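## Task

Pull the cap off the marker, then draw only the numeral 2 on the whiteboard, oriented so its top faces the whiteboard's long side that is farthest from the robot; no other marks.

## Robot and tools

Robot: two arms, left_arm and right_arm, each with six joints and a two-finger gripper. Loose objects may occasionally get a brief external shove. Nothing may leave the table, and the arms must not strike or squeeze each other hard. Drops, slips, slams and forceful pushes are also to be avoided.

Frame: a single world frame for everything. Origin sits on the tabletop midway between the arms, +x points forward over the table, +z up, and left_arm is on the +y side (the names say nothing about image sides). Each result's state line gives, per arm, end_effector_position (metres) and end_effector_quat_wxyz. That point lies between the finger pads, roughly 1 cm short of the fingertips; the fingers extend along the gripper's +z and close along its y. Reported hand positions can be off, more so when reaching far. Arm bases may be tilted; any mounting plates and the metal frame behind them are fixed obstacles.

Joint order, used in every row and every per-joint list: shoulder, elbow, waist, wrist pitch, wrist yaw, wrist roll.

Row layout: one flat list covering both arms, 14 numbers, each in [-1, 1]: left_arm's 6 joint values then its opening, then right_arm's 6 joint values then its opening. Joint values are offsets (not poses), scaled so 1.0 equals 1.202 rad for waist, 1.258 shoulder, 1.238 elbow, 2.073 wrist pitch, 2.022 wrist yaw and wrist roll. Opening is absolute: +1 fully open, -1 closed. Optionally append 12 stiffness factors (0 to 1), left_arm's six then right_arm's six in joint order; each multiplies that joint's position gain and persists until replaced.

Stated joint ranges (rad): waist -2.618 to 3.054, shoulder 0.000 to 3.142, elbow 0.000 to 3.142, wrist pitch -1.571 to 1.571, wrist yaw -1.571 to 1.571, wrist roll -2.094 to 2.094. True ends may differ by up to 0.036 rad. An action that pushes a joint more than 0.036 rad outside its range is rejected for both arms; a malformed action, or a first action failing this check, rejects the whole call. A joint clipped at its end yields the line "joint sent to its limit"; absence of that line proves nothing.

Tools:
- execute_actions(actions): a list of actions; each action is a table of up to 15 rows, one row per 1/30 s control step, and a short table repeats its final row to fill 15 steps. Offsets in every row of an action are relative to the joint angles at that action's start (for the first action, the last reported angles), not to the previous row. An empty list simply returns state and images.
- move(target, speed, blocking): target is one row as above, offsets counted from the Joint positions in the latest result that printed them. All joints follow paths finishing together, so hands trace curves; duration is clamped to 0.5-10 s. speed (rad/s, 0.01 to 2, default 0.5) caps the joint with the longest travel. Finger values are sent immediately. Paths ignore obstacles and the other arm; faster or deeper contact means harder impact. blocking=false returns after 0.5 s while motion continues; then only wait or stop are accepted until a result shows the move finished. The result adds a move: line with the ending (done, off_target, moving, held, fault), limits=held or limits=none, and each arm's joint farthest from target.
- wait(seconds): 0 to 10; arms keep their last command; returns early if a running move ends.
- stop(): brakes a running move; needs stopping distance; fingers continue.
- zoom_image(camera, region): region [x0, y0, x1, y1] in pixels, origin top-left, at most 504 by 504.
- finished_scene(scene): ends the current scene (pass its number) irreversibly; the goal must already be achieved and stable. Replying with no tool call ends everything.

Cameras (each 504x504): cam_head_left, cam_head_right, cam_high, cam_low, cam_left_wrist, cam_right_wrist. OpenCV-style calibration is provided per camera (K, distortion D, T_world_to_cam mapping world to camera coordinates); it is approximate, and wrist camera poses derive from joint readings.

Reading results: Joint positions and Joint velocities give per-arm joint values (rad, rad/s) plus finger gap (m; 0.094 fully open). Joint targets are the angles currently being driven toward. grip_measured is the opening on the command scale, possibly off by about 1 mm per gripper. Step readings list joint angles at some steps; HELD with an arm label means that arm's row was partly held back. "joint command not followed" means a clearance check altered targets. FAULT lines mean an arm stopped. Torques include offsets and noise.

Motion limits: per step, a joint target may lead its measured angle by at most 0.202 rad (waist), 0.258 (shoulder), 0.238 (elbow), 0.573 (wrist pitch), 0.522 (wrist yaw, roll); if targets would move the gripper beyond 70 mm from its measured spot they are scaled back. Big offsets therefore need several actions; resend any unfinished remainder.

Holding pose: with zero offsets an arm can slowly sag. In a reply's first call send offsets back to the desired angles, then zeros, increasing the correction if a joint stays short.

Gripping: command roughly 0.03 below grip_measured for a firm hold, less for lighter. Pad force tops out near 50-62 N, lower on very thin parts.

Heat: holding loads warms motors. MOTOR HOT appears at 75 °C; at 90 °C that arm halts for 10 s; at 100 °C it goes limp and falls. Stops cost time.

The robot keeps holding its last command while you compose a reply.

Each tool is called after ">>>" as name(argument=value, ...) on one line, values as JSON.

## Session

>>> execute_actions(actions=[])

Scene clock: 0.00 s.
left_arm: end_effector_position=(+0.2532, +0.2909, +0.2530) grip_measured=+1.000 end_effector_quat_wxyz=(+0.208, +0.112, +0.929, -0.284) | right_arm: end_effector_position=(+0.4256, -0.3197, +0.1973) grip_measured=+1.000 end_effector_quat_wxyz=(+0.382, -0.094, +0.918, +0.042)
Joint names: [shoulder, elbow, waist, wrist pitch, wrist yaw, wrist roll]
Joint positions: left_arm=[ 1.063  0.523  0.459 -0.662  0.532  0.769  0.094] | right_arm=[ 1.517  0.548 -0.503  0.452 -0.259 -0.53   0.094]
Joint velocities: left_arm=[-0.012 -0.002 -0.007  0.037 -0.066 -0.037  0.   ] | right_arm=[-0.017  0.032 -0.007  0.095  0.007  0.022  0.   ]
Joint torques (N m, as the arm reports them, + toward a larger angle): no reading
Motor temperatures (°C, as the motors report them): left_arm=[27 26 23 23 24 26] | right_arm=[27 23 26 28 23 25]
Joint targets: left_arm=[1.059 0.528 0.457 -0.664 0.543 0.772] | right_arm=[1.506 0.556 -0.500 0.463 -0.270 -0.530]
Joint stiffness scale: left_arm=[1. 1. 1. 1. 1. 1.] | right_arm=[1. 1. 1. 1. 1. 1.]
camera_calibration (this result's frames):
cam_left_wrist: T_world_to_cam=[[-0.102743, -0.843838, 0.52667, 0.138238], [-0.917052, 0.285449, 0.27845, 0.101014], [-0.385304, -0.454375, -0.803171, 0.534151], [0, 0, 0, 1]] pos_world=[0.312649, 0.330521, 0.328082]
cam_right_wrist: T_world_to_cam=[[0.210526, -0.977353, 0.0214661, -0.404175], [-0.966853, -0.211409, -0.143186, 0.389451], [0.144482, 0.00938987, -0.989463, 0.245007], [0, 0, 0, 1]] pos_world=[0.426232, -0.314988, 0.306866]

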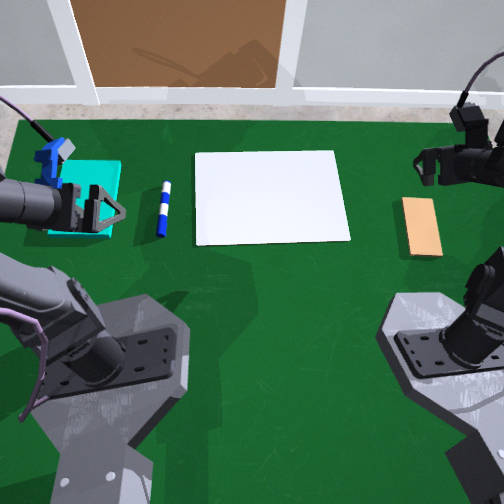

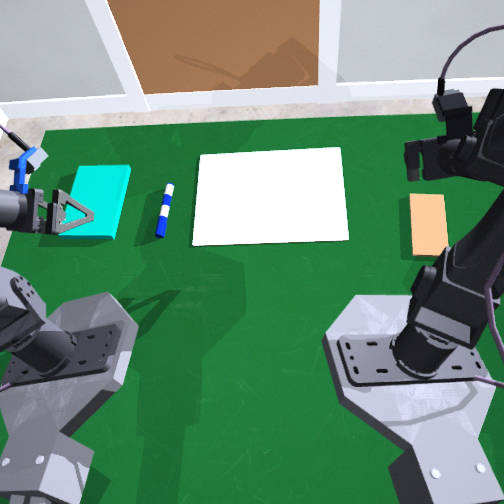

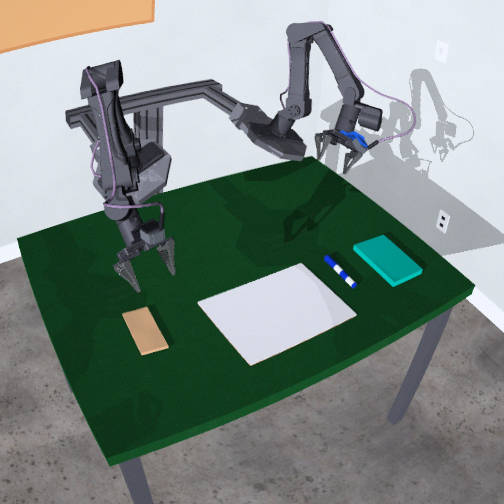

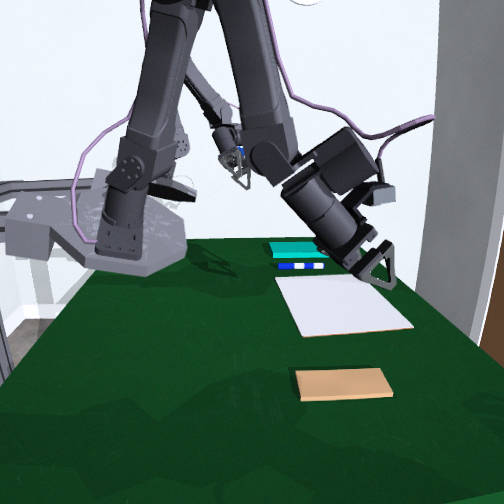

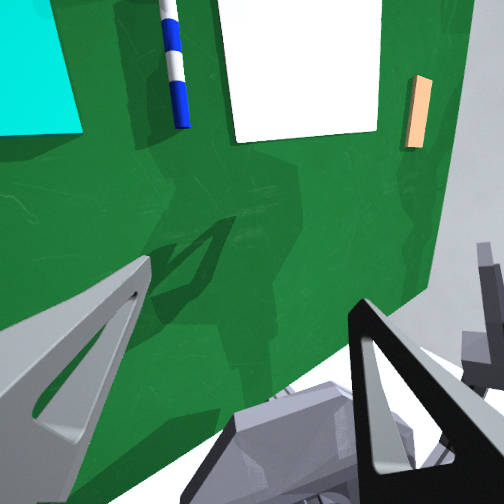

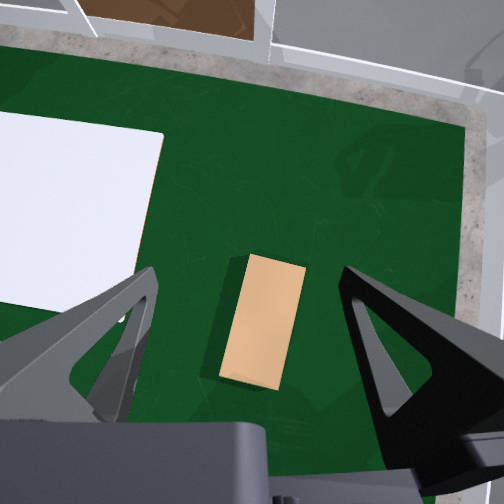

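>>> zoom_image(camera="cam_head_left", region=[120,160,220,260])

>>> zoom_image(camera="cam_high", region=[300,235,380,305])

Region (120, 160, 220, 260) of cam_head_left's 504x504 image, scaled by 5.040, with more detail than that image has.

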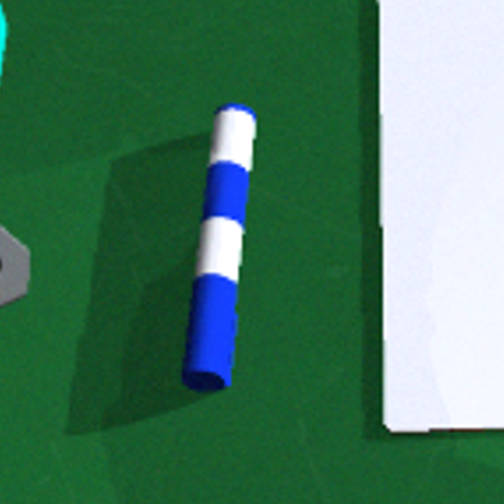

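Region (300, 235, 380, 305) of cam_high's 504x504 image, scaled by 6.300, with more detail than that image has; it fills the top 441 rows of this view, and the rest is white.

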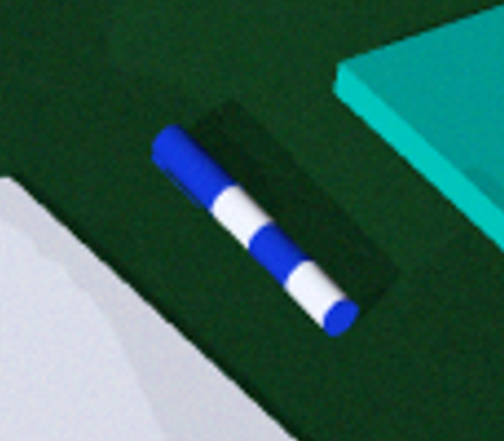

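>>> move(target=[0.985,0.766,-0.538,0.078,-0.446,-0.376,1,0,0,0,0,0,0,1], speed=0.8)

Scene clock: 6.43 s.
left_arm: end_effector_position=(+0.4440, +0.2131, +0.0923) grip_measured=+1.000 end_effector_quat_wxyz=(+0.007, +0.063, +0.998, -0.007) | right_arm: end_effector_position=(+0.4250, -0.3203, +0.1965) grip_measured=+1.000 end_effector_quat_wxyz=(+0.380, -0.093, +0.919, +0.041)
Joint names: [shoulder, elbow, waist, wrist pitch, wrist yaw, wrist roll]
Joint positions: left_arm=[ 2.304  1.449 -0.184 -0.507 -0.363  0.015  0.094] | right_arm=[ 1.517  0.548 -0.503  0.449 -0.254 -0.53   0.094]
Joint velocities: left_arm=[-0.002 -0.012  0.002  0.022 -0.037 -0.022  0.   ] | right_arm=[ 0.002  0.002  0.002 -0.007 -0.051 -0.095  0.   ]
Joint torques (N m, as the arm reports them, + toward a larger angle): left_arm=[-9.97  6.31 -4.11  0.44  0.   -0.08] | right_arm=[-7.11  4.23  1.06  1.11 -0.27  0.03]
Motor temperatures (°C, as the motors report them): left_arm=[27 27 23 23 24 26] | right_arm=[28 24 26 29 23 25]
Joint targets: left_arm=[2.302 1.472 -0.187 -0.500 -0.370 0.009] | right_arm=[1.517 0.548 -0.503 0.452 -0.259 -0.530]
Joint stiffness scale: left_arm=[1. 1. 1. 1. 1. 1.] | right_arm=[1. 1. 1. 1. 1. 1.]
move: off_target (left_arm); limits=none; left_arm: farthest joint: the elbow, 0.022 radians from its target (0.948 radians at the start); right_arm: farthest joint: the wrist yaw, 0.005 radians from its target (0.000 radians at the start)
camera_calibration (this result's frames):
cam_left_wrist: T_world_to_cam=[[0.099194, -0.994281, -0.0395793, 0.171545], [-0.742862, -0.100458, 0.661864, 0.312482], [-0.662054, -0.036251, -0.748579, 0.471987], [0, 0, 0, 1]] pos_world=[0.527596, 0.219066, 0.153289]
cam_right_wrist: T_world_to_cam=[[0.208119, -0.977832, 0.0230536, -0.404028], [-0.968, -0.209291, -0.13847, 0.38888], [0.140225, 0.00650231, -0.990098, 0.245402], [0, 0, 0, 1]] pos_world=[0.42611, -0.315278, 0.306135]

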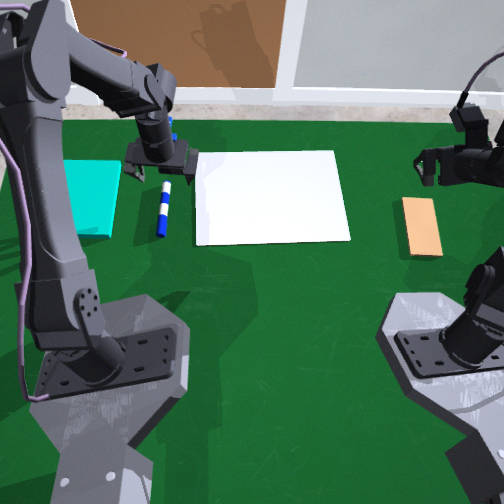

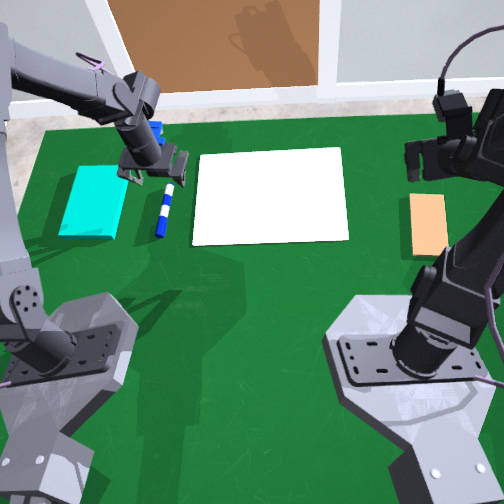

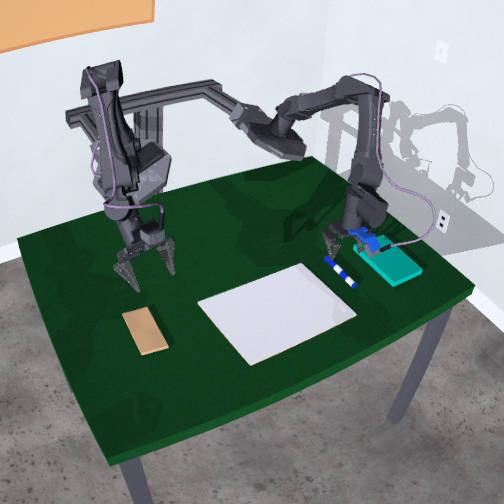

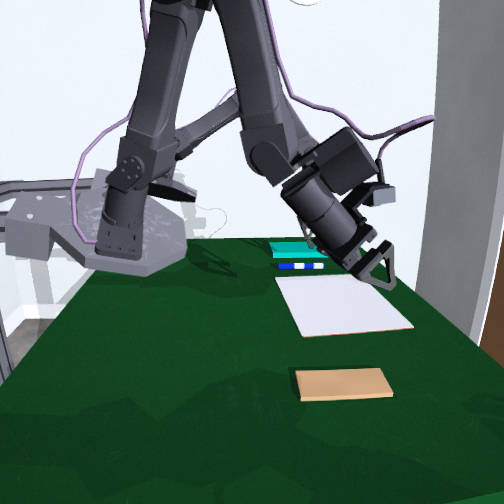

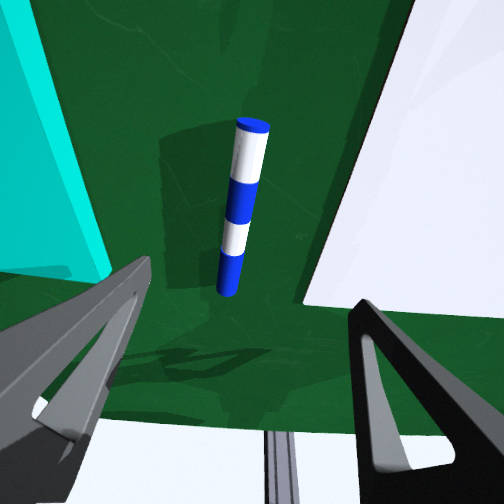

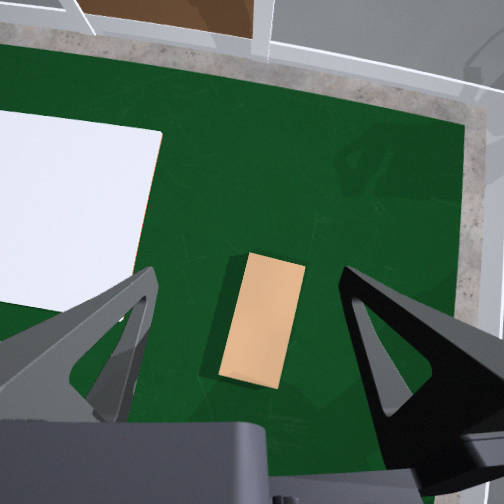

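>>> move(target=[0.150,0.055,0.064,0.068,0.003,0,0.0,0,0,0,0,0,0,1], speed=0.4)

Scene clock: 8.13 s.
left_arm: end_effector_position=(+0.4348, +0.2250, +0.0193) grip_measured=+0.002 end_effector_quat_wxyz=(-0.012, +0.027, +1.000, +0.001) | right_arm: end_effector_position=(+0.4244, -0.3209, +0.1959) grip_measured=+1.000 end_effector_quat_wxyz=(+0.378, -0.092, +0.920, +0.039)
Joint names: [shoulder, elbow, waist, wrist pitch, wrist yaw, wrist roll]
Joint positions: left_arm=[ 2.492  1.495 -0.103 -0.374 -0.362  0.015  0.047] | right_arm=[ 1.517  0.548 -0.503  0.447 -0.249 -0.53   0.094]
Joint velocities: left_arm=[0.002 0.012 0.002 0.022 0.007 0.051 0.   ] | right_arm=[-0.007  0.022  0.007  0.007 -0.125 -0.022  0.   ]
Joint torques (N m, as the arm reports them, + toward a larger angle): left_arm=[-10.17   5.49  -4.35   0.39   0.11   0.04] | right_arm=[-7.09  4.3   1.04  1.13 -0.28  0.  ]
Motor temperatures (°C, as the motors report them): left_arm=[28 27 23 23 24 26] | right_arm=[28 24 26 29 23 25]
Joint targets: left_arm=[2.492 1.517 -0.107 -0.366 -0.357 0.015] | right_arm=[1.517 0.548 -0.503 0.450 -0.254 -0.530]
Joint stiffness scale: left_arm=[1. 1. 1. 1. 1. 1.] | right_arm=[1. 1. 1. 1. 1. 1.]
move: off_target (left_arm); limits=none; left_arm: farthest joint: the elbow, 0.022 radians from its target (0.068 radians at the start); right_arm: farthest joint: the wrist yaw, 0.005 radians from its target (0.000 radians at the start)
camera_calibration (this result's frames):
cam_left_wrist: T_world_to_cam=[[0.167676, -0.98387, -0.0623214, 0.149732], [-0.70894, -0.164267, 0.685872, 0.354328], [-0.685046, -0.0708223, -0.725049, 0.429034], [0, 0, 0, 1]] pos_world=[0.519998, 0.235906, 0.0773784]
cam_right_wrist: T_world_to_cam=[[0.205656, -0.978309, 0.0248617, -0.403948], [-0.969085, -0.207124, -0.134065, 0.388426], [0.136306, 0.0034781, -0.990661, 0.245638], [0, 0, 0, 1]] pos_world=[0.42601, -0.315588, 0.305461]

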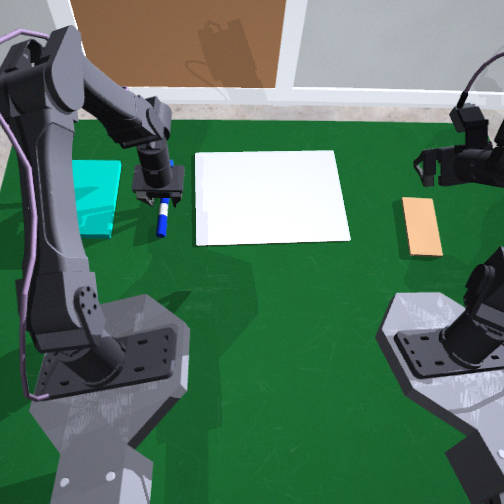

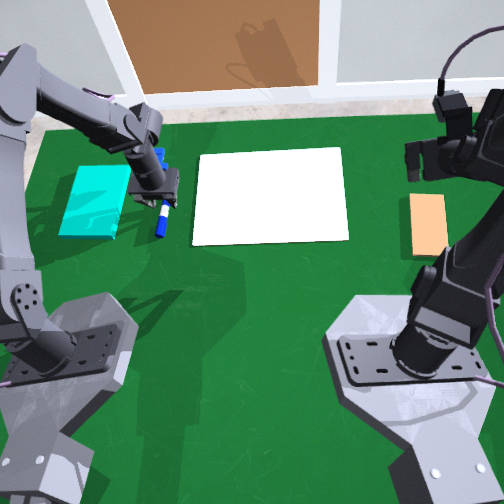

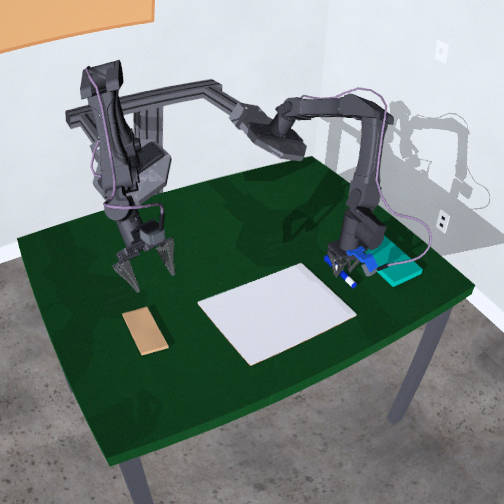

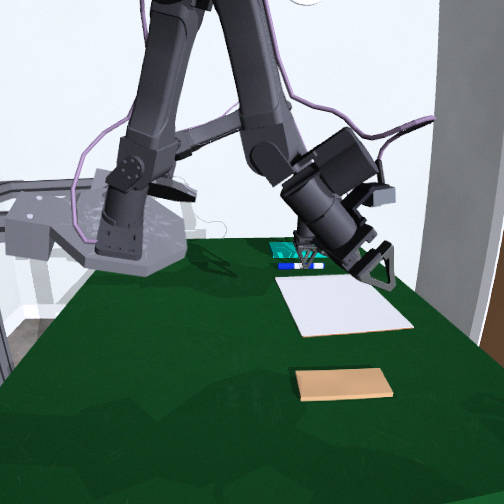

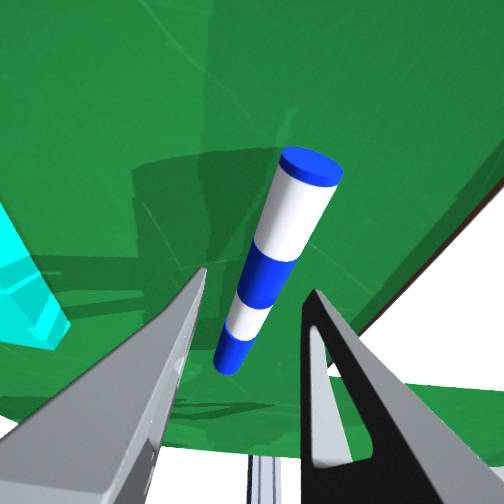

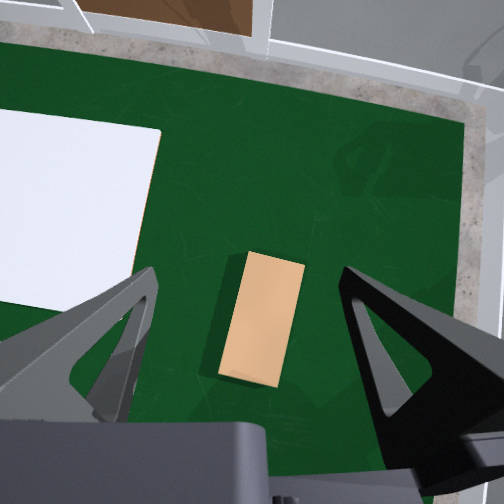

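>>> move(target=[0.012,0.018,0,0.004,0.0,-0.03,-0.72,0,0,0,0,0,0,1], speed=0.1)

Scene clock: 9.43 s.
left_arm: end_effector_position=(+0.4348, +0.2250, +0.0193) grip_measured=-0.666 end_effector_quat_wxyz=(-0.012, +0.000, +1.000, +0.001) | right_arm: end_effector_position=(+0.4238, -0.3214, +0.1952) grip_measured=+1.000 end_effector_quat_wxyz=(+0.376, -0.091, +0.921, +0.038)
Joint names: [shoulder, elbow, waist, wrist pitch, wrist yaw, wrist roll]
Joint positions: left_arm=[ 2.492  1.495 -0.103 -0.374 -0.362 -0.039  0.016] | right_arm=[ 1.517  0.548 -0.503  0.444 -0.245 -0.53   0.094]
Joint velocities: left_arm=[-0.002 -0.007 -0.007 -0.051 -0.037 -0.037 -0.   ] | right_arm=[ 0.012  0.012 -0.002  0.051 -0.007 -0.022  0.   ]
Joint torques (N m, as the arm reports them, + toward a larger angle): left_arm=[-9.13  5.54 -3.89  0.39  0.07 -0.02] | right_arm=[-7.07  4.26  1.07  1.13 -0.25  0.02]
Motor temperatures (°C, as the motors report them): left_arm=[28 27 23 23 24 26] | right_arm=[28 24 26 30 23 25]
Joint targets: left_arm=[2.507 1.517 -0.103 -0.366 -0.362 -0.046] | right_arm=[1.517 0.548 -0.503 0.447 -0.250 -0.530]
Joint stiffness scale: left_arm=[1. 1. 1. 1. 1. 1.] | right_arm=[1. 1. 1. 1. 1. 1.]
move: off_target (left_arm); limits=none; left_arm: farthest joint: the elbow, 0.022 radians from its target (0.022 radians at the start); right_arm: farthest joint: the wrist yaw, 0.004 radians from its target (0.000 radians at the start)
camera_calibration (this result's frames):
cam_left_wrist: T_world_to_cam=[[0.220691, -0.973273, -0.0635266, 0.124317], [-0.699068, -0.203262, 0.685557, 0.358816], [-0.680147, -0.106887, -0.725242, 0.435022], [0, 0, 0, 1]] pos_world=[0.51928, 0.240427, 0.077405]
cam_right_wrist: T_world_to_cam=[[0.203502, -0.978723, 0.0262535, -0.403792], [-0.970113, -0.205186, -0.129538, 0.387818], [0.132169, 0.00089235, -0.991227, 0.246078], [0, 0, 0, 1]] pos_world=[0.425876, -0.315845, 0.304758]

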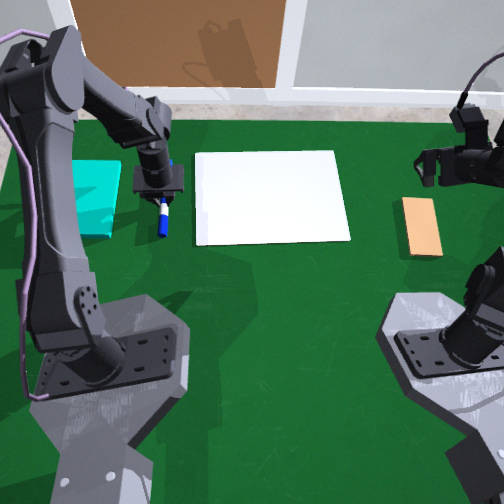

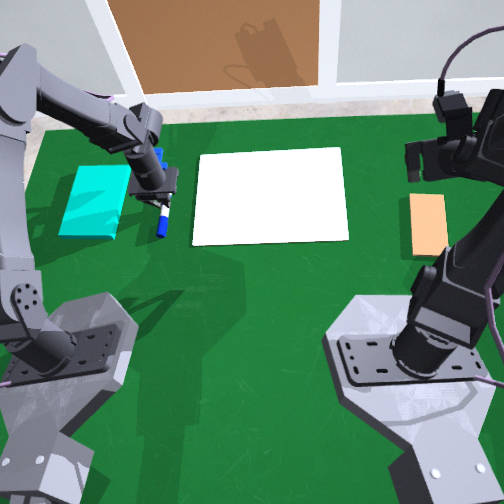

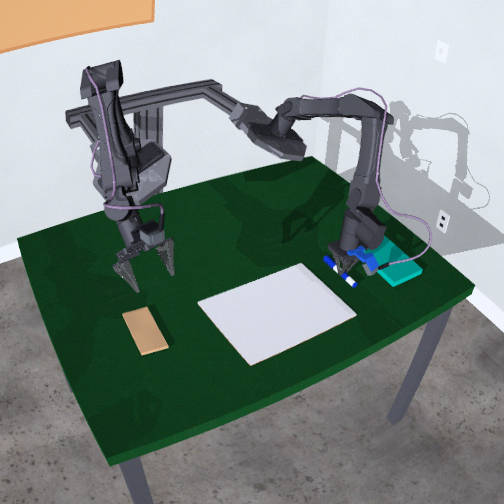

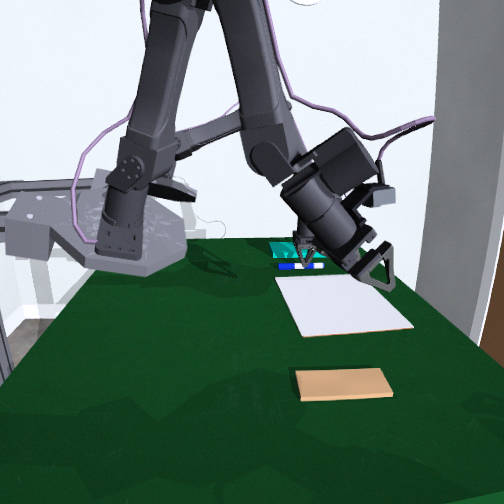

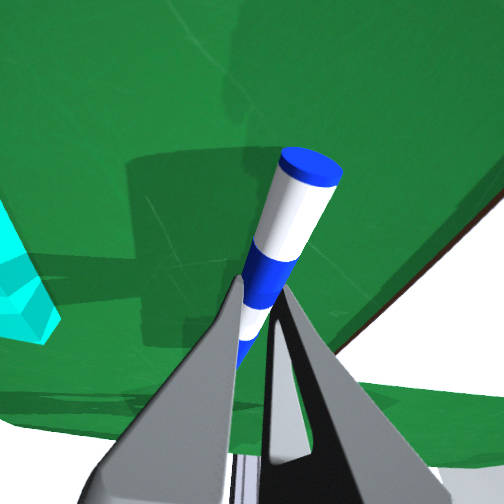

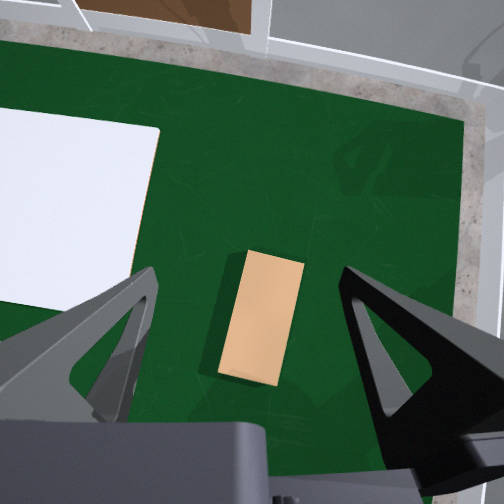

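>>> move(target=[-0.12,0.0,0,-0.03,0.0,0,-0.74,0,0,0,0,0,0,1], speed=0.3)

Scene clock: 10.80 s.
left_arm: end_effector_position=(+0.4679, +0.2438, +0.0719) grip_measured=-0.666 end_effector_quat_wxyz=(+0.032, -0.016, +0.999, -0.000) | right_arm: end_effector_position=(+0.4232, -0.3220, +0.1945) grip_measured=+1.000 end_effector_quat_wxyz=(+0.374, -0.090, +0.922, +0.037)
Joint names: [shoulder, elbow, waist, wrist pitch, wrist yaw, wrist roll]
Joint positions: left_arm=[ 2.348  1.495 -0.103 -0.426 -0.362 -0.04   0.016] | right_arm=[ 1.517  0.548 -0.503  0.442 -0.24  -0.53   0.094]
Joint velocities: left_arm=[ 0.007 -0.007 -0.002 -0.022 -0.037  0.051 -0.002] | right_arm=[ 0.002 -0.007 -0.007 -0.037  0.007  0.051  0.   ]
Joint torques (N m, as the arm reports them, + toward a larger angle): left_arm=[-10.77   4.71  -3.77   0.33   0.08   0.04] | right_arm=[-7.07  4.28  1.06  1.13 -0.27  0.01]
Motor temperatures (°C, as the motors report them): left_arm=[29 27 23 23 24 26] | right_arm=[28 24 26 30 23 25]
Joint targets: left_arm=[2.341 1.495 -0.103 -0.436 -0.362 -0.040] | right_arm=[1.517 0.548 -0.503 0.444 -0.245 -0.530]
Joint stiffness scale: left_arm=[1. 1. 1. 1. 1. 1.] | right_arm=[1. 1. 1. 1. 1. 1.]
move: done; limits=none; left_arm: farthest joint: the wrist pitch, 0.010 radians from its target (0.062 radians at the start); right_arm: farthest joint: the wrist yaw, 0.005 radians from its target (0.000 radians at the start)
camera_calibration (this result's frames):
cam_left_wrist: T_world_to_cam=[[0.257639, -0.965406, -0.040157, 0.117778], [-0.74867, -0.225727, 0.62333, 0.382863], [-0.610831, -0.13053, -0.780927, 0.475015], [0, 0, 0, 1]] pos_world=[0.546448, 0.262129, 0.137032]
cam_right_wrist: T_world_to_cam=[[0.201141, -0.979165, 0.0278972, -0.403664], [-0.971179, -0.203057, -0.124816, 0.387225], [0.12788, -0.00198759, -0.991788, 0.246461], [0, 0, 0, 1]] pos_world=[0.425741, -0.316135, 0.30403]

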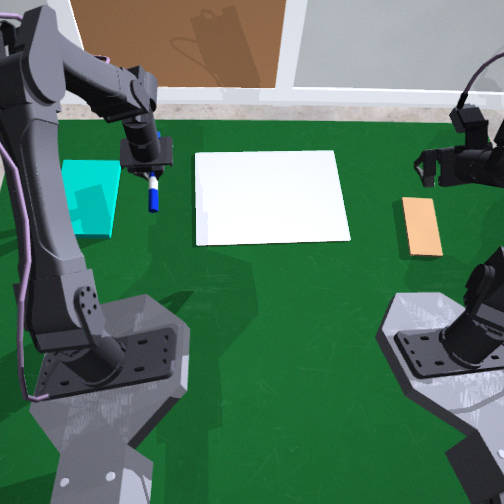

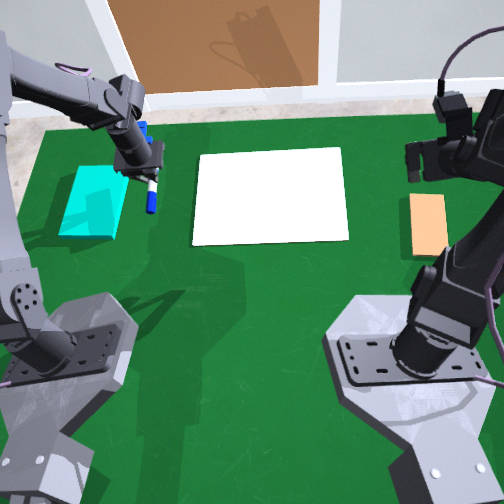

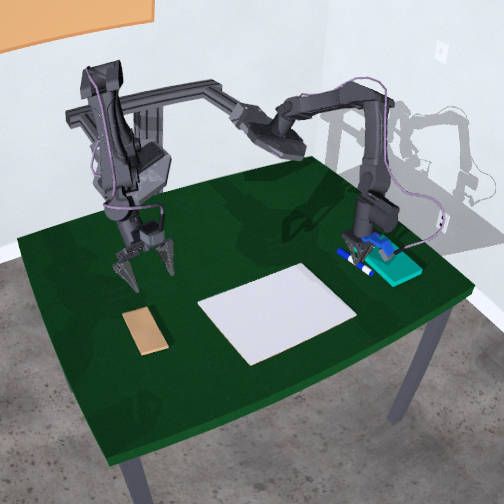

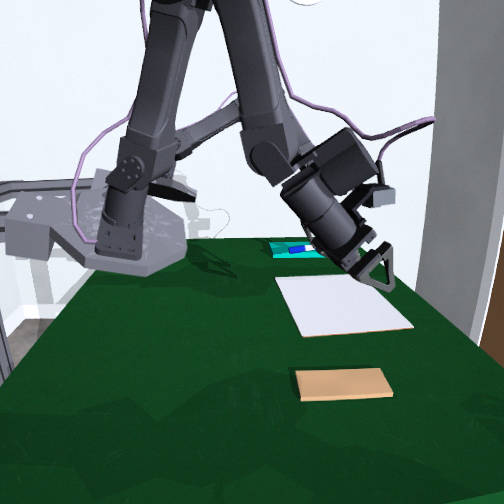

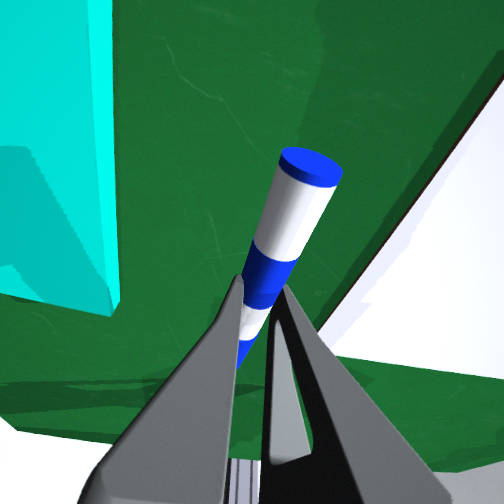

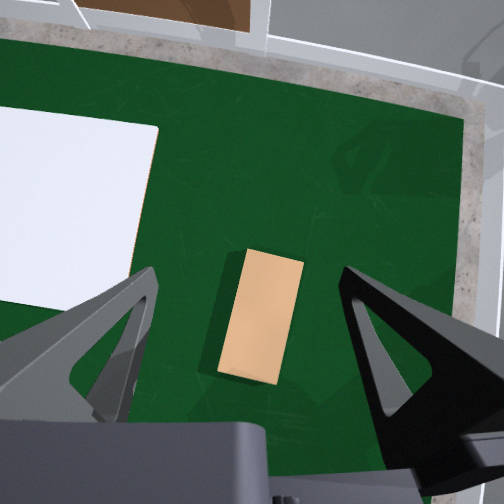

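>>> move(target=[0.335,0.402,-0.392,-0.137,-0.026,-0.507,-0.74,0,0,0,0,0,0,1], speed=0.6)

Scene clock: 14.10 s.
left_arm: end_effector_position=(+0.4380, +0.0058, +0.0736) grip_measured=-0.666 end_effector_quat_wxyz=(+0.009, -0.269, +0.963, -0.021) | right_arm: end_effector_position=(+0.4226, -0.3225, +0.1938) grip_measured=+1.000 end_effector_quat_wxyz=(+0.372, -0.090, +0.923, +0.035)
Joint names: [shoulder, elbow, waist, wrist pitch, wrist yaw, wrist roll]
Joint positions: left_arm=[ 2.763  1.966 -0.569 -0.697 -0.404 -1.059  0.016] | right_arm=[ 1.517  0.548 -0.503  0.439 -0.235 -0.53   0.094]
Joint velocities: left_arm=[-0.012  0.007  0.007  0.037  0.007 -0.066 -0.001] | right_arm=[-0.012  0.002  0.007 -0.037 -0.022 -0.037  0.   ]
Joint torques (N m, as the arm reports them, + toward a larger angle): left_arm=[-11.14   7.18  -5.54   0.25  -0.03  -0.02] | right_arm=[-7.12  4.27  1.04  1.1  -0.26  0.01]
Motor temperatures (°C, as the motors report them): left_arm=[30 27 23 23 24 26] | right_arm=[28 24 26 30 23 25]
Joint targets: left_arm=[2.769 1.992 -0.574 -0.710 -0.414 -1.065] | right_arm=[1.517 0.548 -0.503 0.442 -0.240 -0.530]
Joint stiffness scale: left_arm=[1. 1. 1. 1. 1. 1.] | right_arm=[1. 1. 1. 1. 1. 1.]
move: off_target (left_arm); limits=none; left_arm: farthest joint: the elbow, 0.027 radians from its target (0.498 radians at the start); right_arm: farthest joint: the wrist yaw, 0.005 radians from its target (0.000 radians at the start)
camera_calibration (this result's frames):
cam_left_wrist: T_world_to_cam=[[0.696129, -0.717834, -0.0109043, -0.299877], [-0.525342, -0.519691, 0.673748, 0.205793], [-0.489307, -0.463287, -0.738881, 0.372616], [0, 0, 0, 1]] pos_world=[0.499188, 0.0643147, 0.133396]
cam_right_wrist: T_world_to_cam=[[0.199016, -0.979557, 0.0293242, -0.403521], [-0.972155, -0.201113, -0.120285, 0.386603], [0.123723, -0.00456903, -0.992306, 0.246892], [0, 0, 0, 1]] pos_world=[0.425599, -0.316393, 0.303328]

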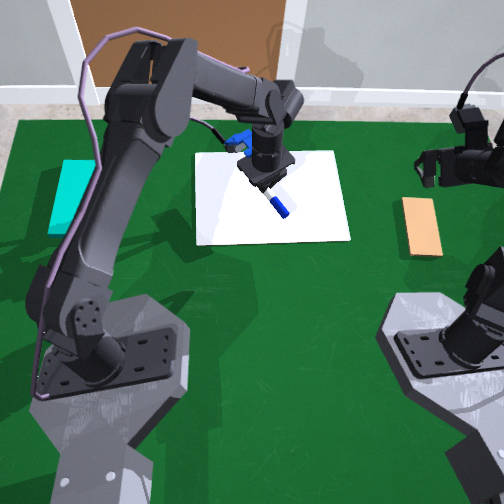

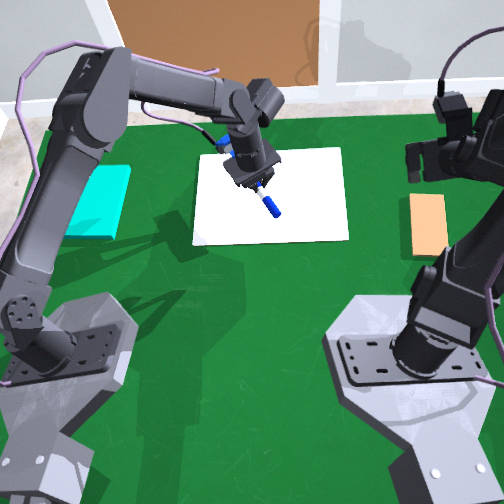

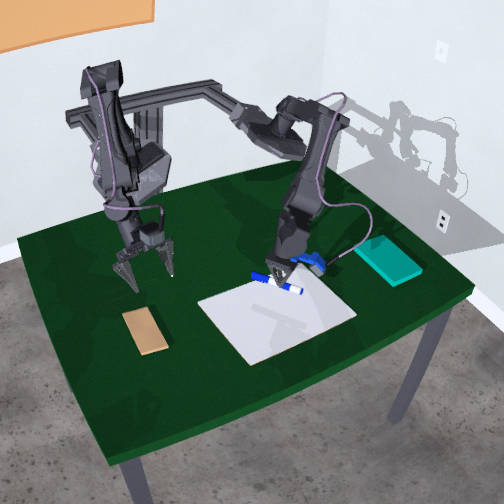

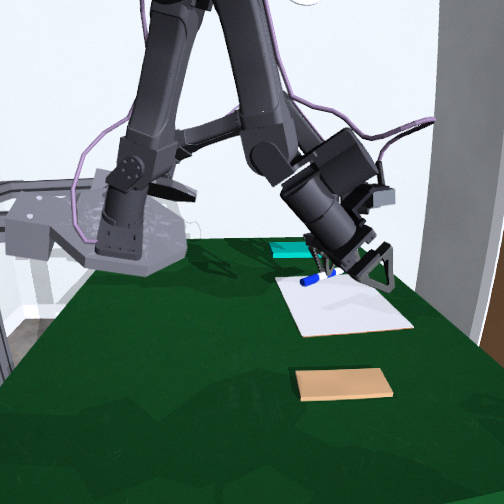

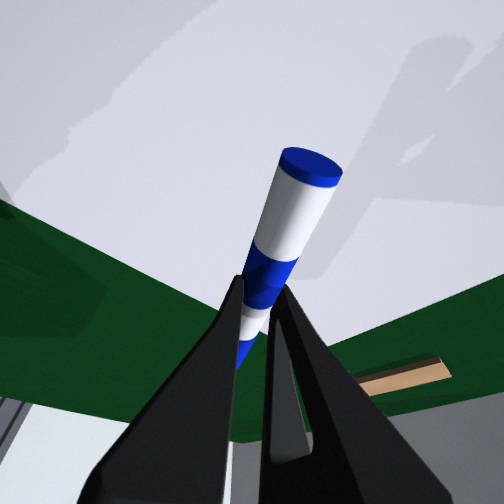

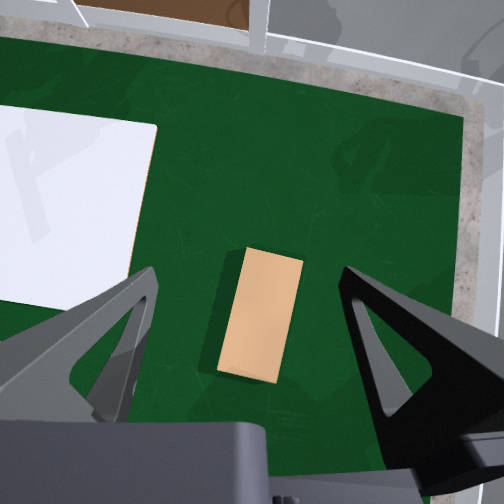

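>>> move(target=[0.066,0.02,0.022,0.040,0,0,-0.74,0,0,0,0,0,0,1], speed=0.15)

>>> zoom_image(camera="cam_low", region=[260,230,400,340])

Scene clock: 15.50 s.
left_arm: end_effector_position=(+0.4300, +0.0087, +0.0344) grip_measured=-0.666 end_effector_quat_wxyz=(+0.005, -0.282, +0.959, -0.015) | right_arm: end_effector_position=(+0.4220, -0.3230, +0.1932) grip_measured=+1.000 end_effector_quat_wxyz=(+0.370, -0.089, +0.924, +0.034)
Joint names: [shoulder, elbow, waist, wrist pitch, wrist yaw, wrist roll]
Joint positions: left_arm=[ 2.843  1.966 -0.539 -0.619 -0.404 -1.059  0.016] | right_arm=[ 1.517  0.548 -0.503  0.437 -0.231 -0.53   0.094]
Joint velocities: left_arm=[-0.017 -0.007 -0.017 -0.007 -0.022 -0.007 -0.   ] | right_arm=[-0.002 -0.022 -0.002  0.037  0.022  0.081  0.   ]
Joint torques (N m, as the arm reports them, + toward a larger angle): left_arm=[-11.17   6.78  -5.32   0.42   0.08   0.03] | right_arm=[-7.09  4.26  1.01  1.11 -0.26  0.02]
Motor temperatures (°C, as the motors report them): left_arm=[30 27 23 23 24 26] | right_arm=[28 24 26 30 23 25]
Joint targets: left_arm=[2.846 1.990 -0.542 -0.614 -0.404 -1.059] | right_arm=[1.517 0.548 -0.503 0.439 -0.235 -0.530]
Joint stiffness scale: left_arm=[1. 1. 1. 1. 1. 1.] | right_arm=[1. 1. 1. 1. 1. 1.]
move: off_target (left_arm); limits=none; left_arm: farthest joint: the elbow, 0.025 radians from its target (0.025 radians at the start); right_arm: farthest joint: the wrist yaw, 0.004 radians from its target (0.000 radians at the start)
camera_calibration (this result's frames):
cam_left_wrist: T_world_to_cam=[[0.714755, -0.698931, -0.0249024, -0.300406], [-0.503273, -0.538739, 0.67563, 0.220159], [-0.485635, -0.470377, -0.73682, 0.339471], [0, 0, 0, 1]] pos_world=[0.490376, 0.0683249, 0.0939019]
cam_right_wrist: T_world_to_cam=[[0.196832, -0.979948, 0.0309664, -0.403442], [-0.973077, -0.199119, -0.116068, 0.386102], [0.119907, -0.00728685, -0.992758, 0.247166], [0, 0, 0, 1]] pos_world=[0.42548, -0.316671, 0.302684]

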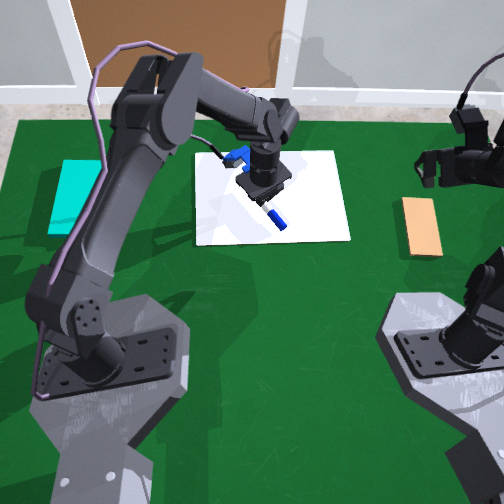

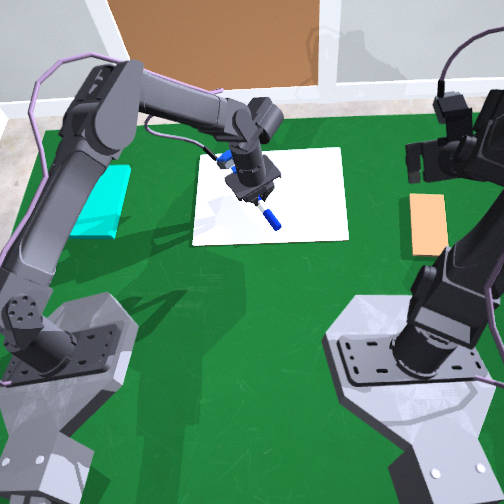

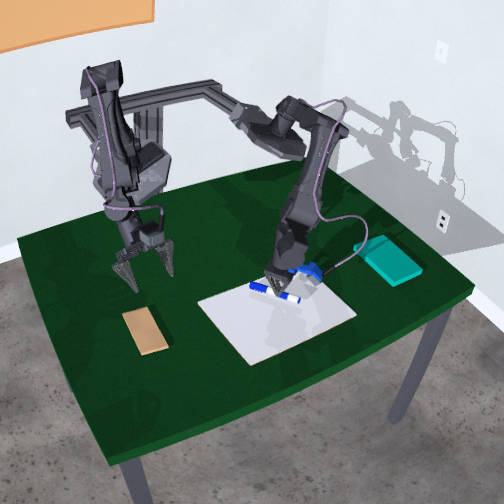

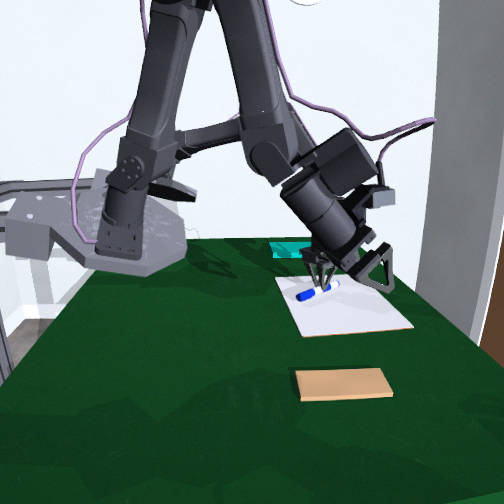

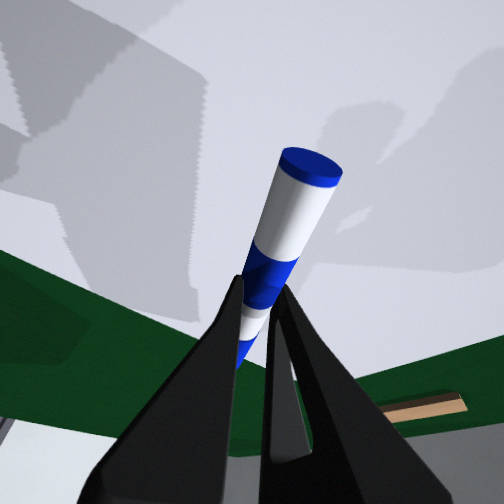

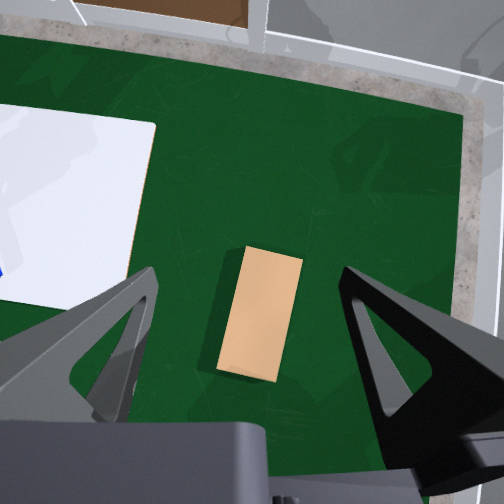

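Region (260, 230, 400, 340) of cam_low's 504x504 image, scaled by 3.600, with more detail than that image has; it fills the top 396 rows of this view, and the rest is white.

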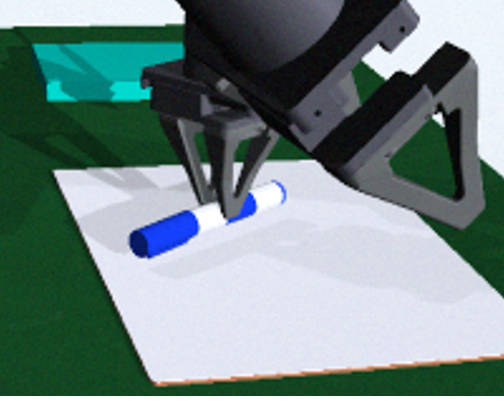

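>>> move(target=[0.024,0.02,0.006,0.012,0,0,-0.74,0,0,0,0,0,0,1], speed=0.06)

Scene clock: 16.57 s.
left_arm: end_effector_position=(+0.4271, +0.0099, +0.0234) grip_measured=-0.666 end_effector_quat_wxyz=(+0.003, -0.286, +0.958, -0.014) | right_arm: end_effector_position=(+0.4214, -0.3235, +0.1925) grip_measured=+1.000 end_effector_quat_wxyz=(+0.368, -0.088, +0.925, +0.033)
Joint names: [shoulder, elbow, waist, wrist pitch, wrist yaw, wrist roll]
Joint positions: left_arm=[ 2.866  1.966 -0.531 -0.598 -0.404 -1.059  0.016] | right_arm=[ 1.517  0.548 -0.503  0.434 -0.226 -0.53   0.094]
Joint velocities: left_arm=[ 0.007 -0.002 -0.017  0.037  0.007 -0.022  0.   ] | right_arm=[ 0.002 -0.002 -0.002 -0.051  0.051 -0.037  0.   ]
Joint torques (N m, as the arm reports them, + toward a larger angle): left_arm=[-10.88   6.67  -5.25   0.44   0.09   0.02] | right_arm=[-7.08  4.27  1.07  1.11 -0.27  0.03]
Motor temperatures (°C, as the motors report them): left_arm=[30 27 23 23 24 26] | right_arm=[29 24 26 30 23 25]
Joint targets: left_arm=[2.873 1.990 -0.532 -0.595 -0.405 -1.059] | right_arm=[1.517 0.548 -0.503 0.437 -0.231 -0.530]
Joint stiffness scale: left_arm=[1. 1. 1. 1. 1. 1.] | right_arm=[1. 1. 1. 1. 1. 1.]
move: off_target (left_arm); limits=none; left_arm: farthest joint: the elbow, 0.025 radians from its target (0.025 radians at the start); right_arm: farthest joint: the wrist yaw, 0.005 radians from its target (0.000 radians at the start)
camera_calibration (this result's frames):
cam_left_wrist: T_world_to_cam=[[0.719769, -0.693579, -0.0296782, -0.299771], [-0.496335, -0.544026, 0.676526, 0.223877], [-0.48537, -0.472212, -0.735821, 0.330439], [0, 0, 0, 1]] pos_world=[0.487269, 0.0699176, 0.0827888]
cam_right_wrist: T_world_to_cam=[[0.194736, -0.98032, 0.0324265, -0.403311], [-0.974004, -0.19717, -0.111534, 0.385465], [0.115732, -0.00986399, -0.993231, 0.247589], [0, 0, 0, 1]] pos_world=[0.42533, -0.316929, 0.301984]

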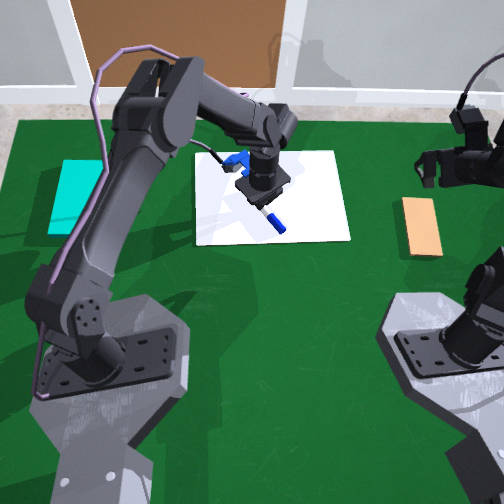

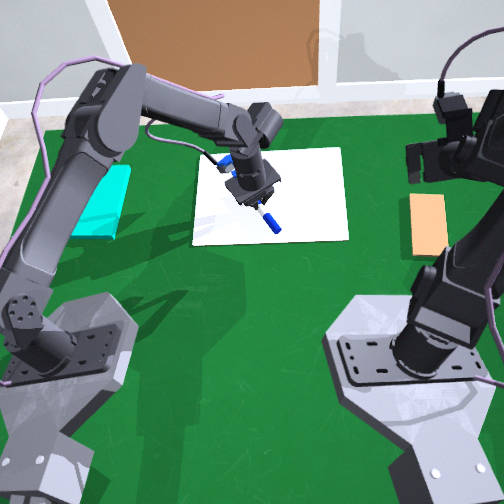

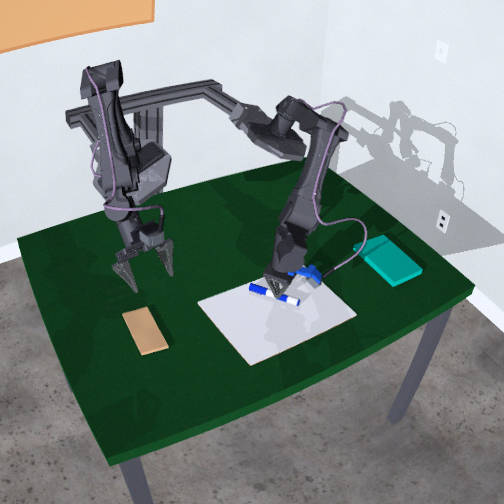

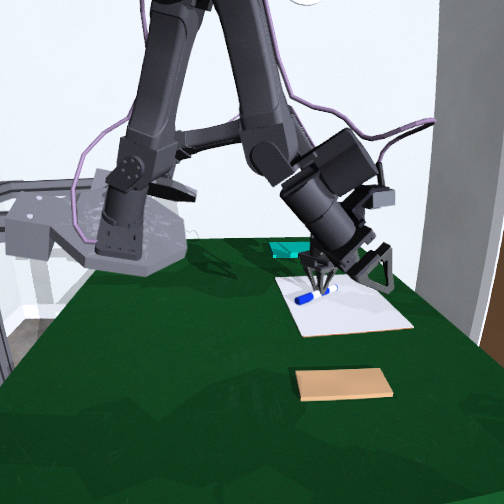

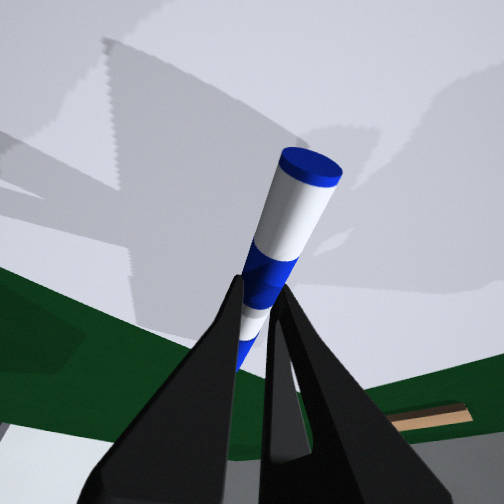

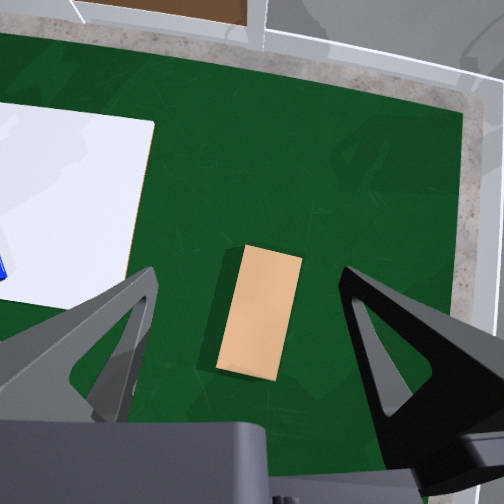

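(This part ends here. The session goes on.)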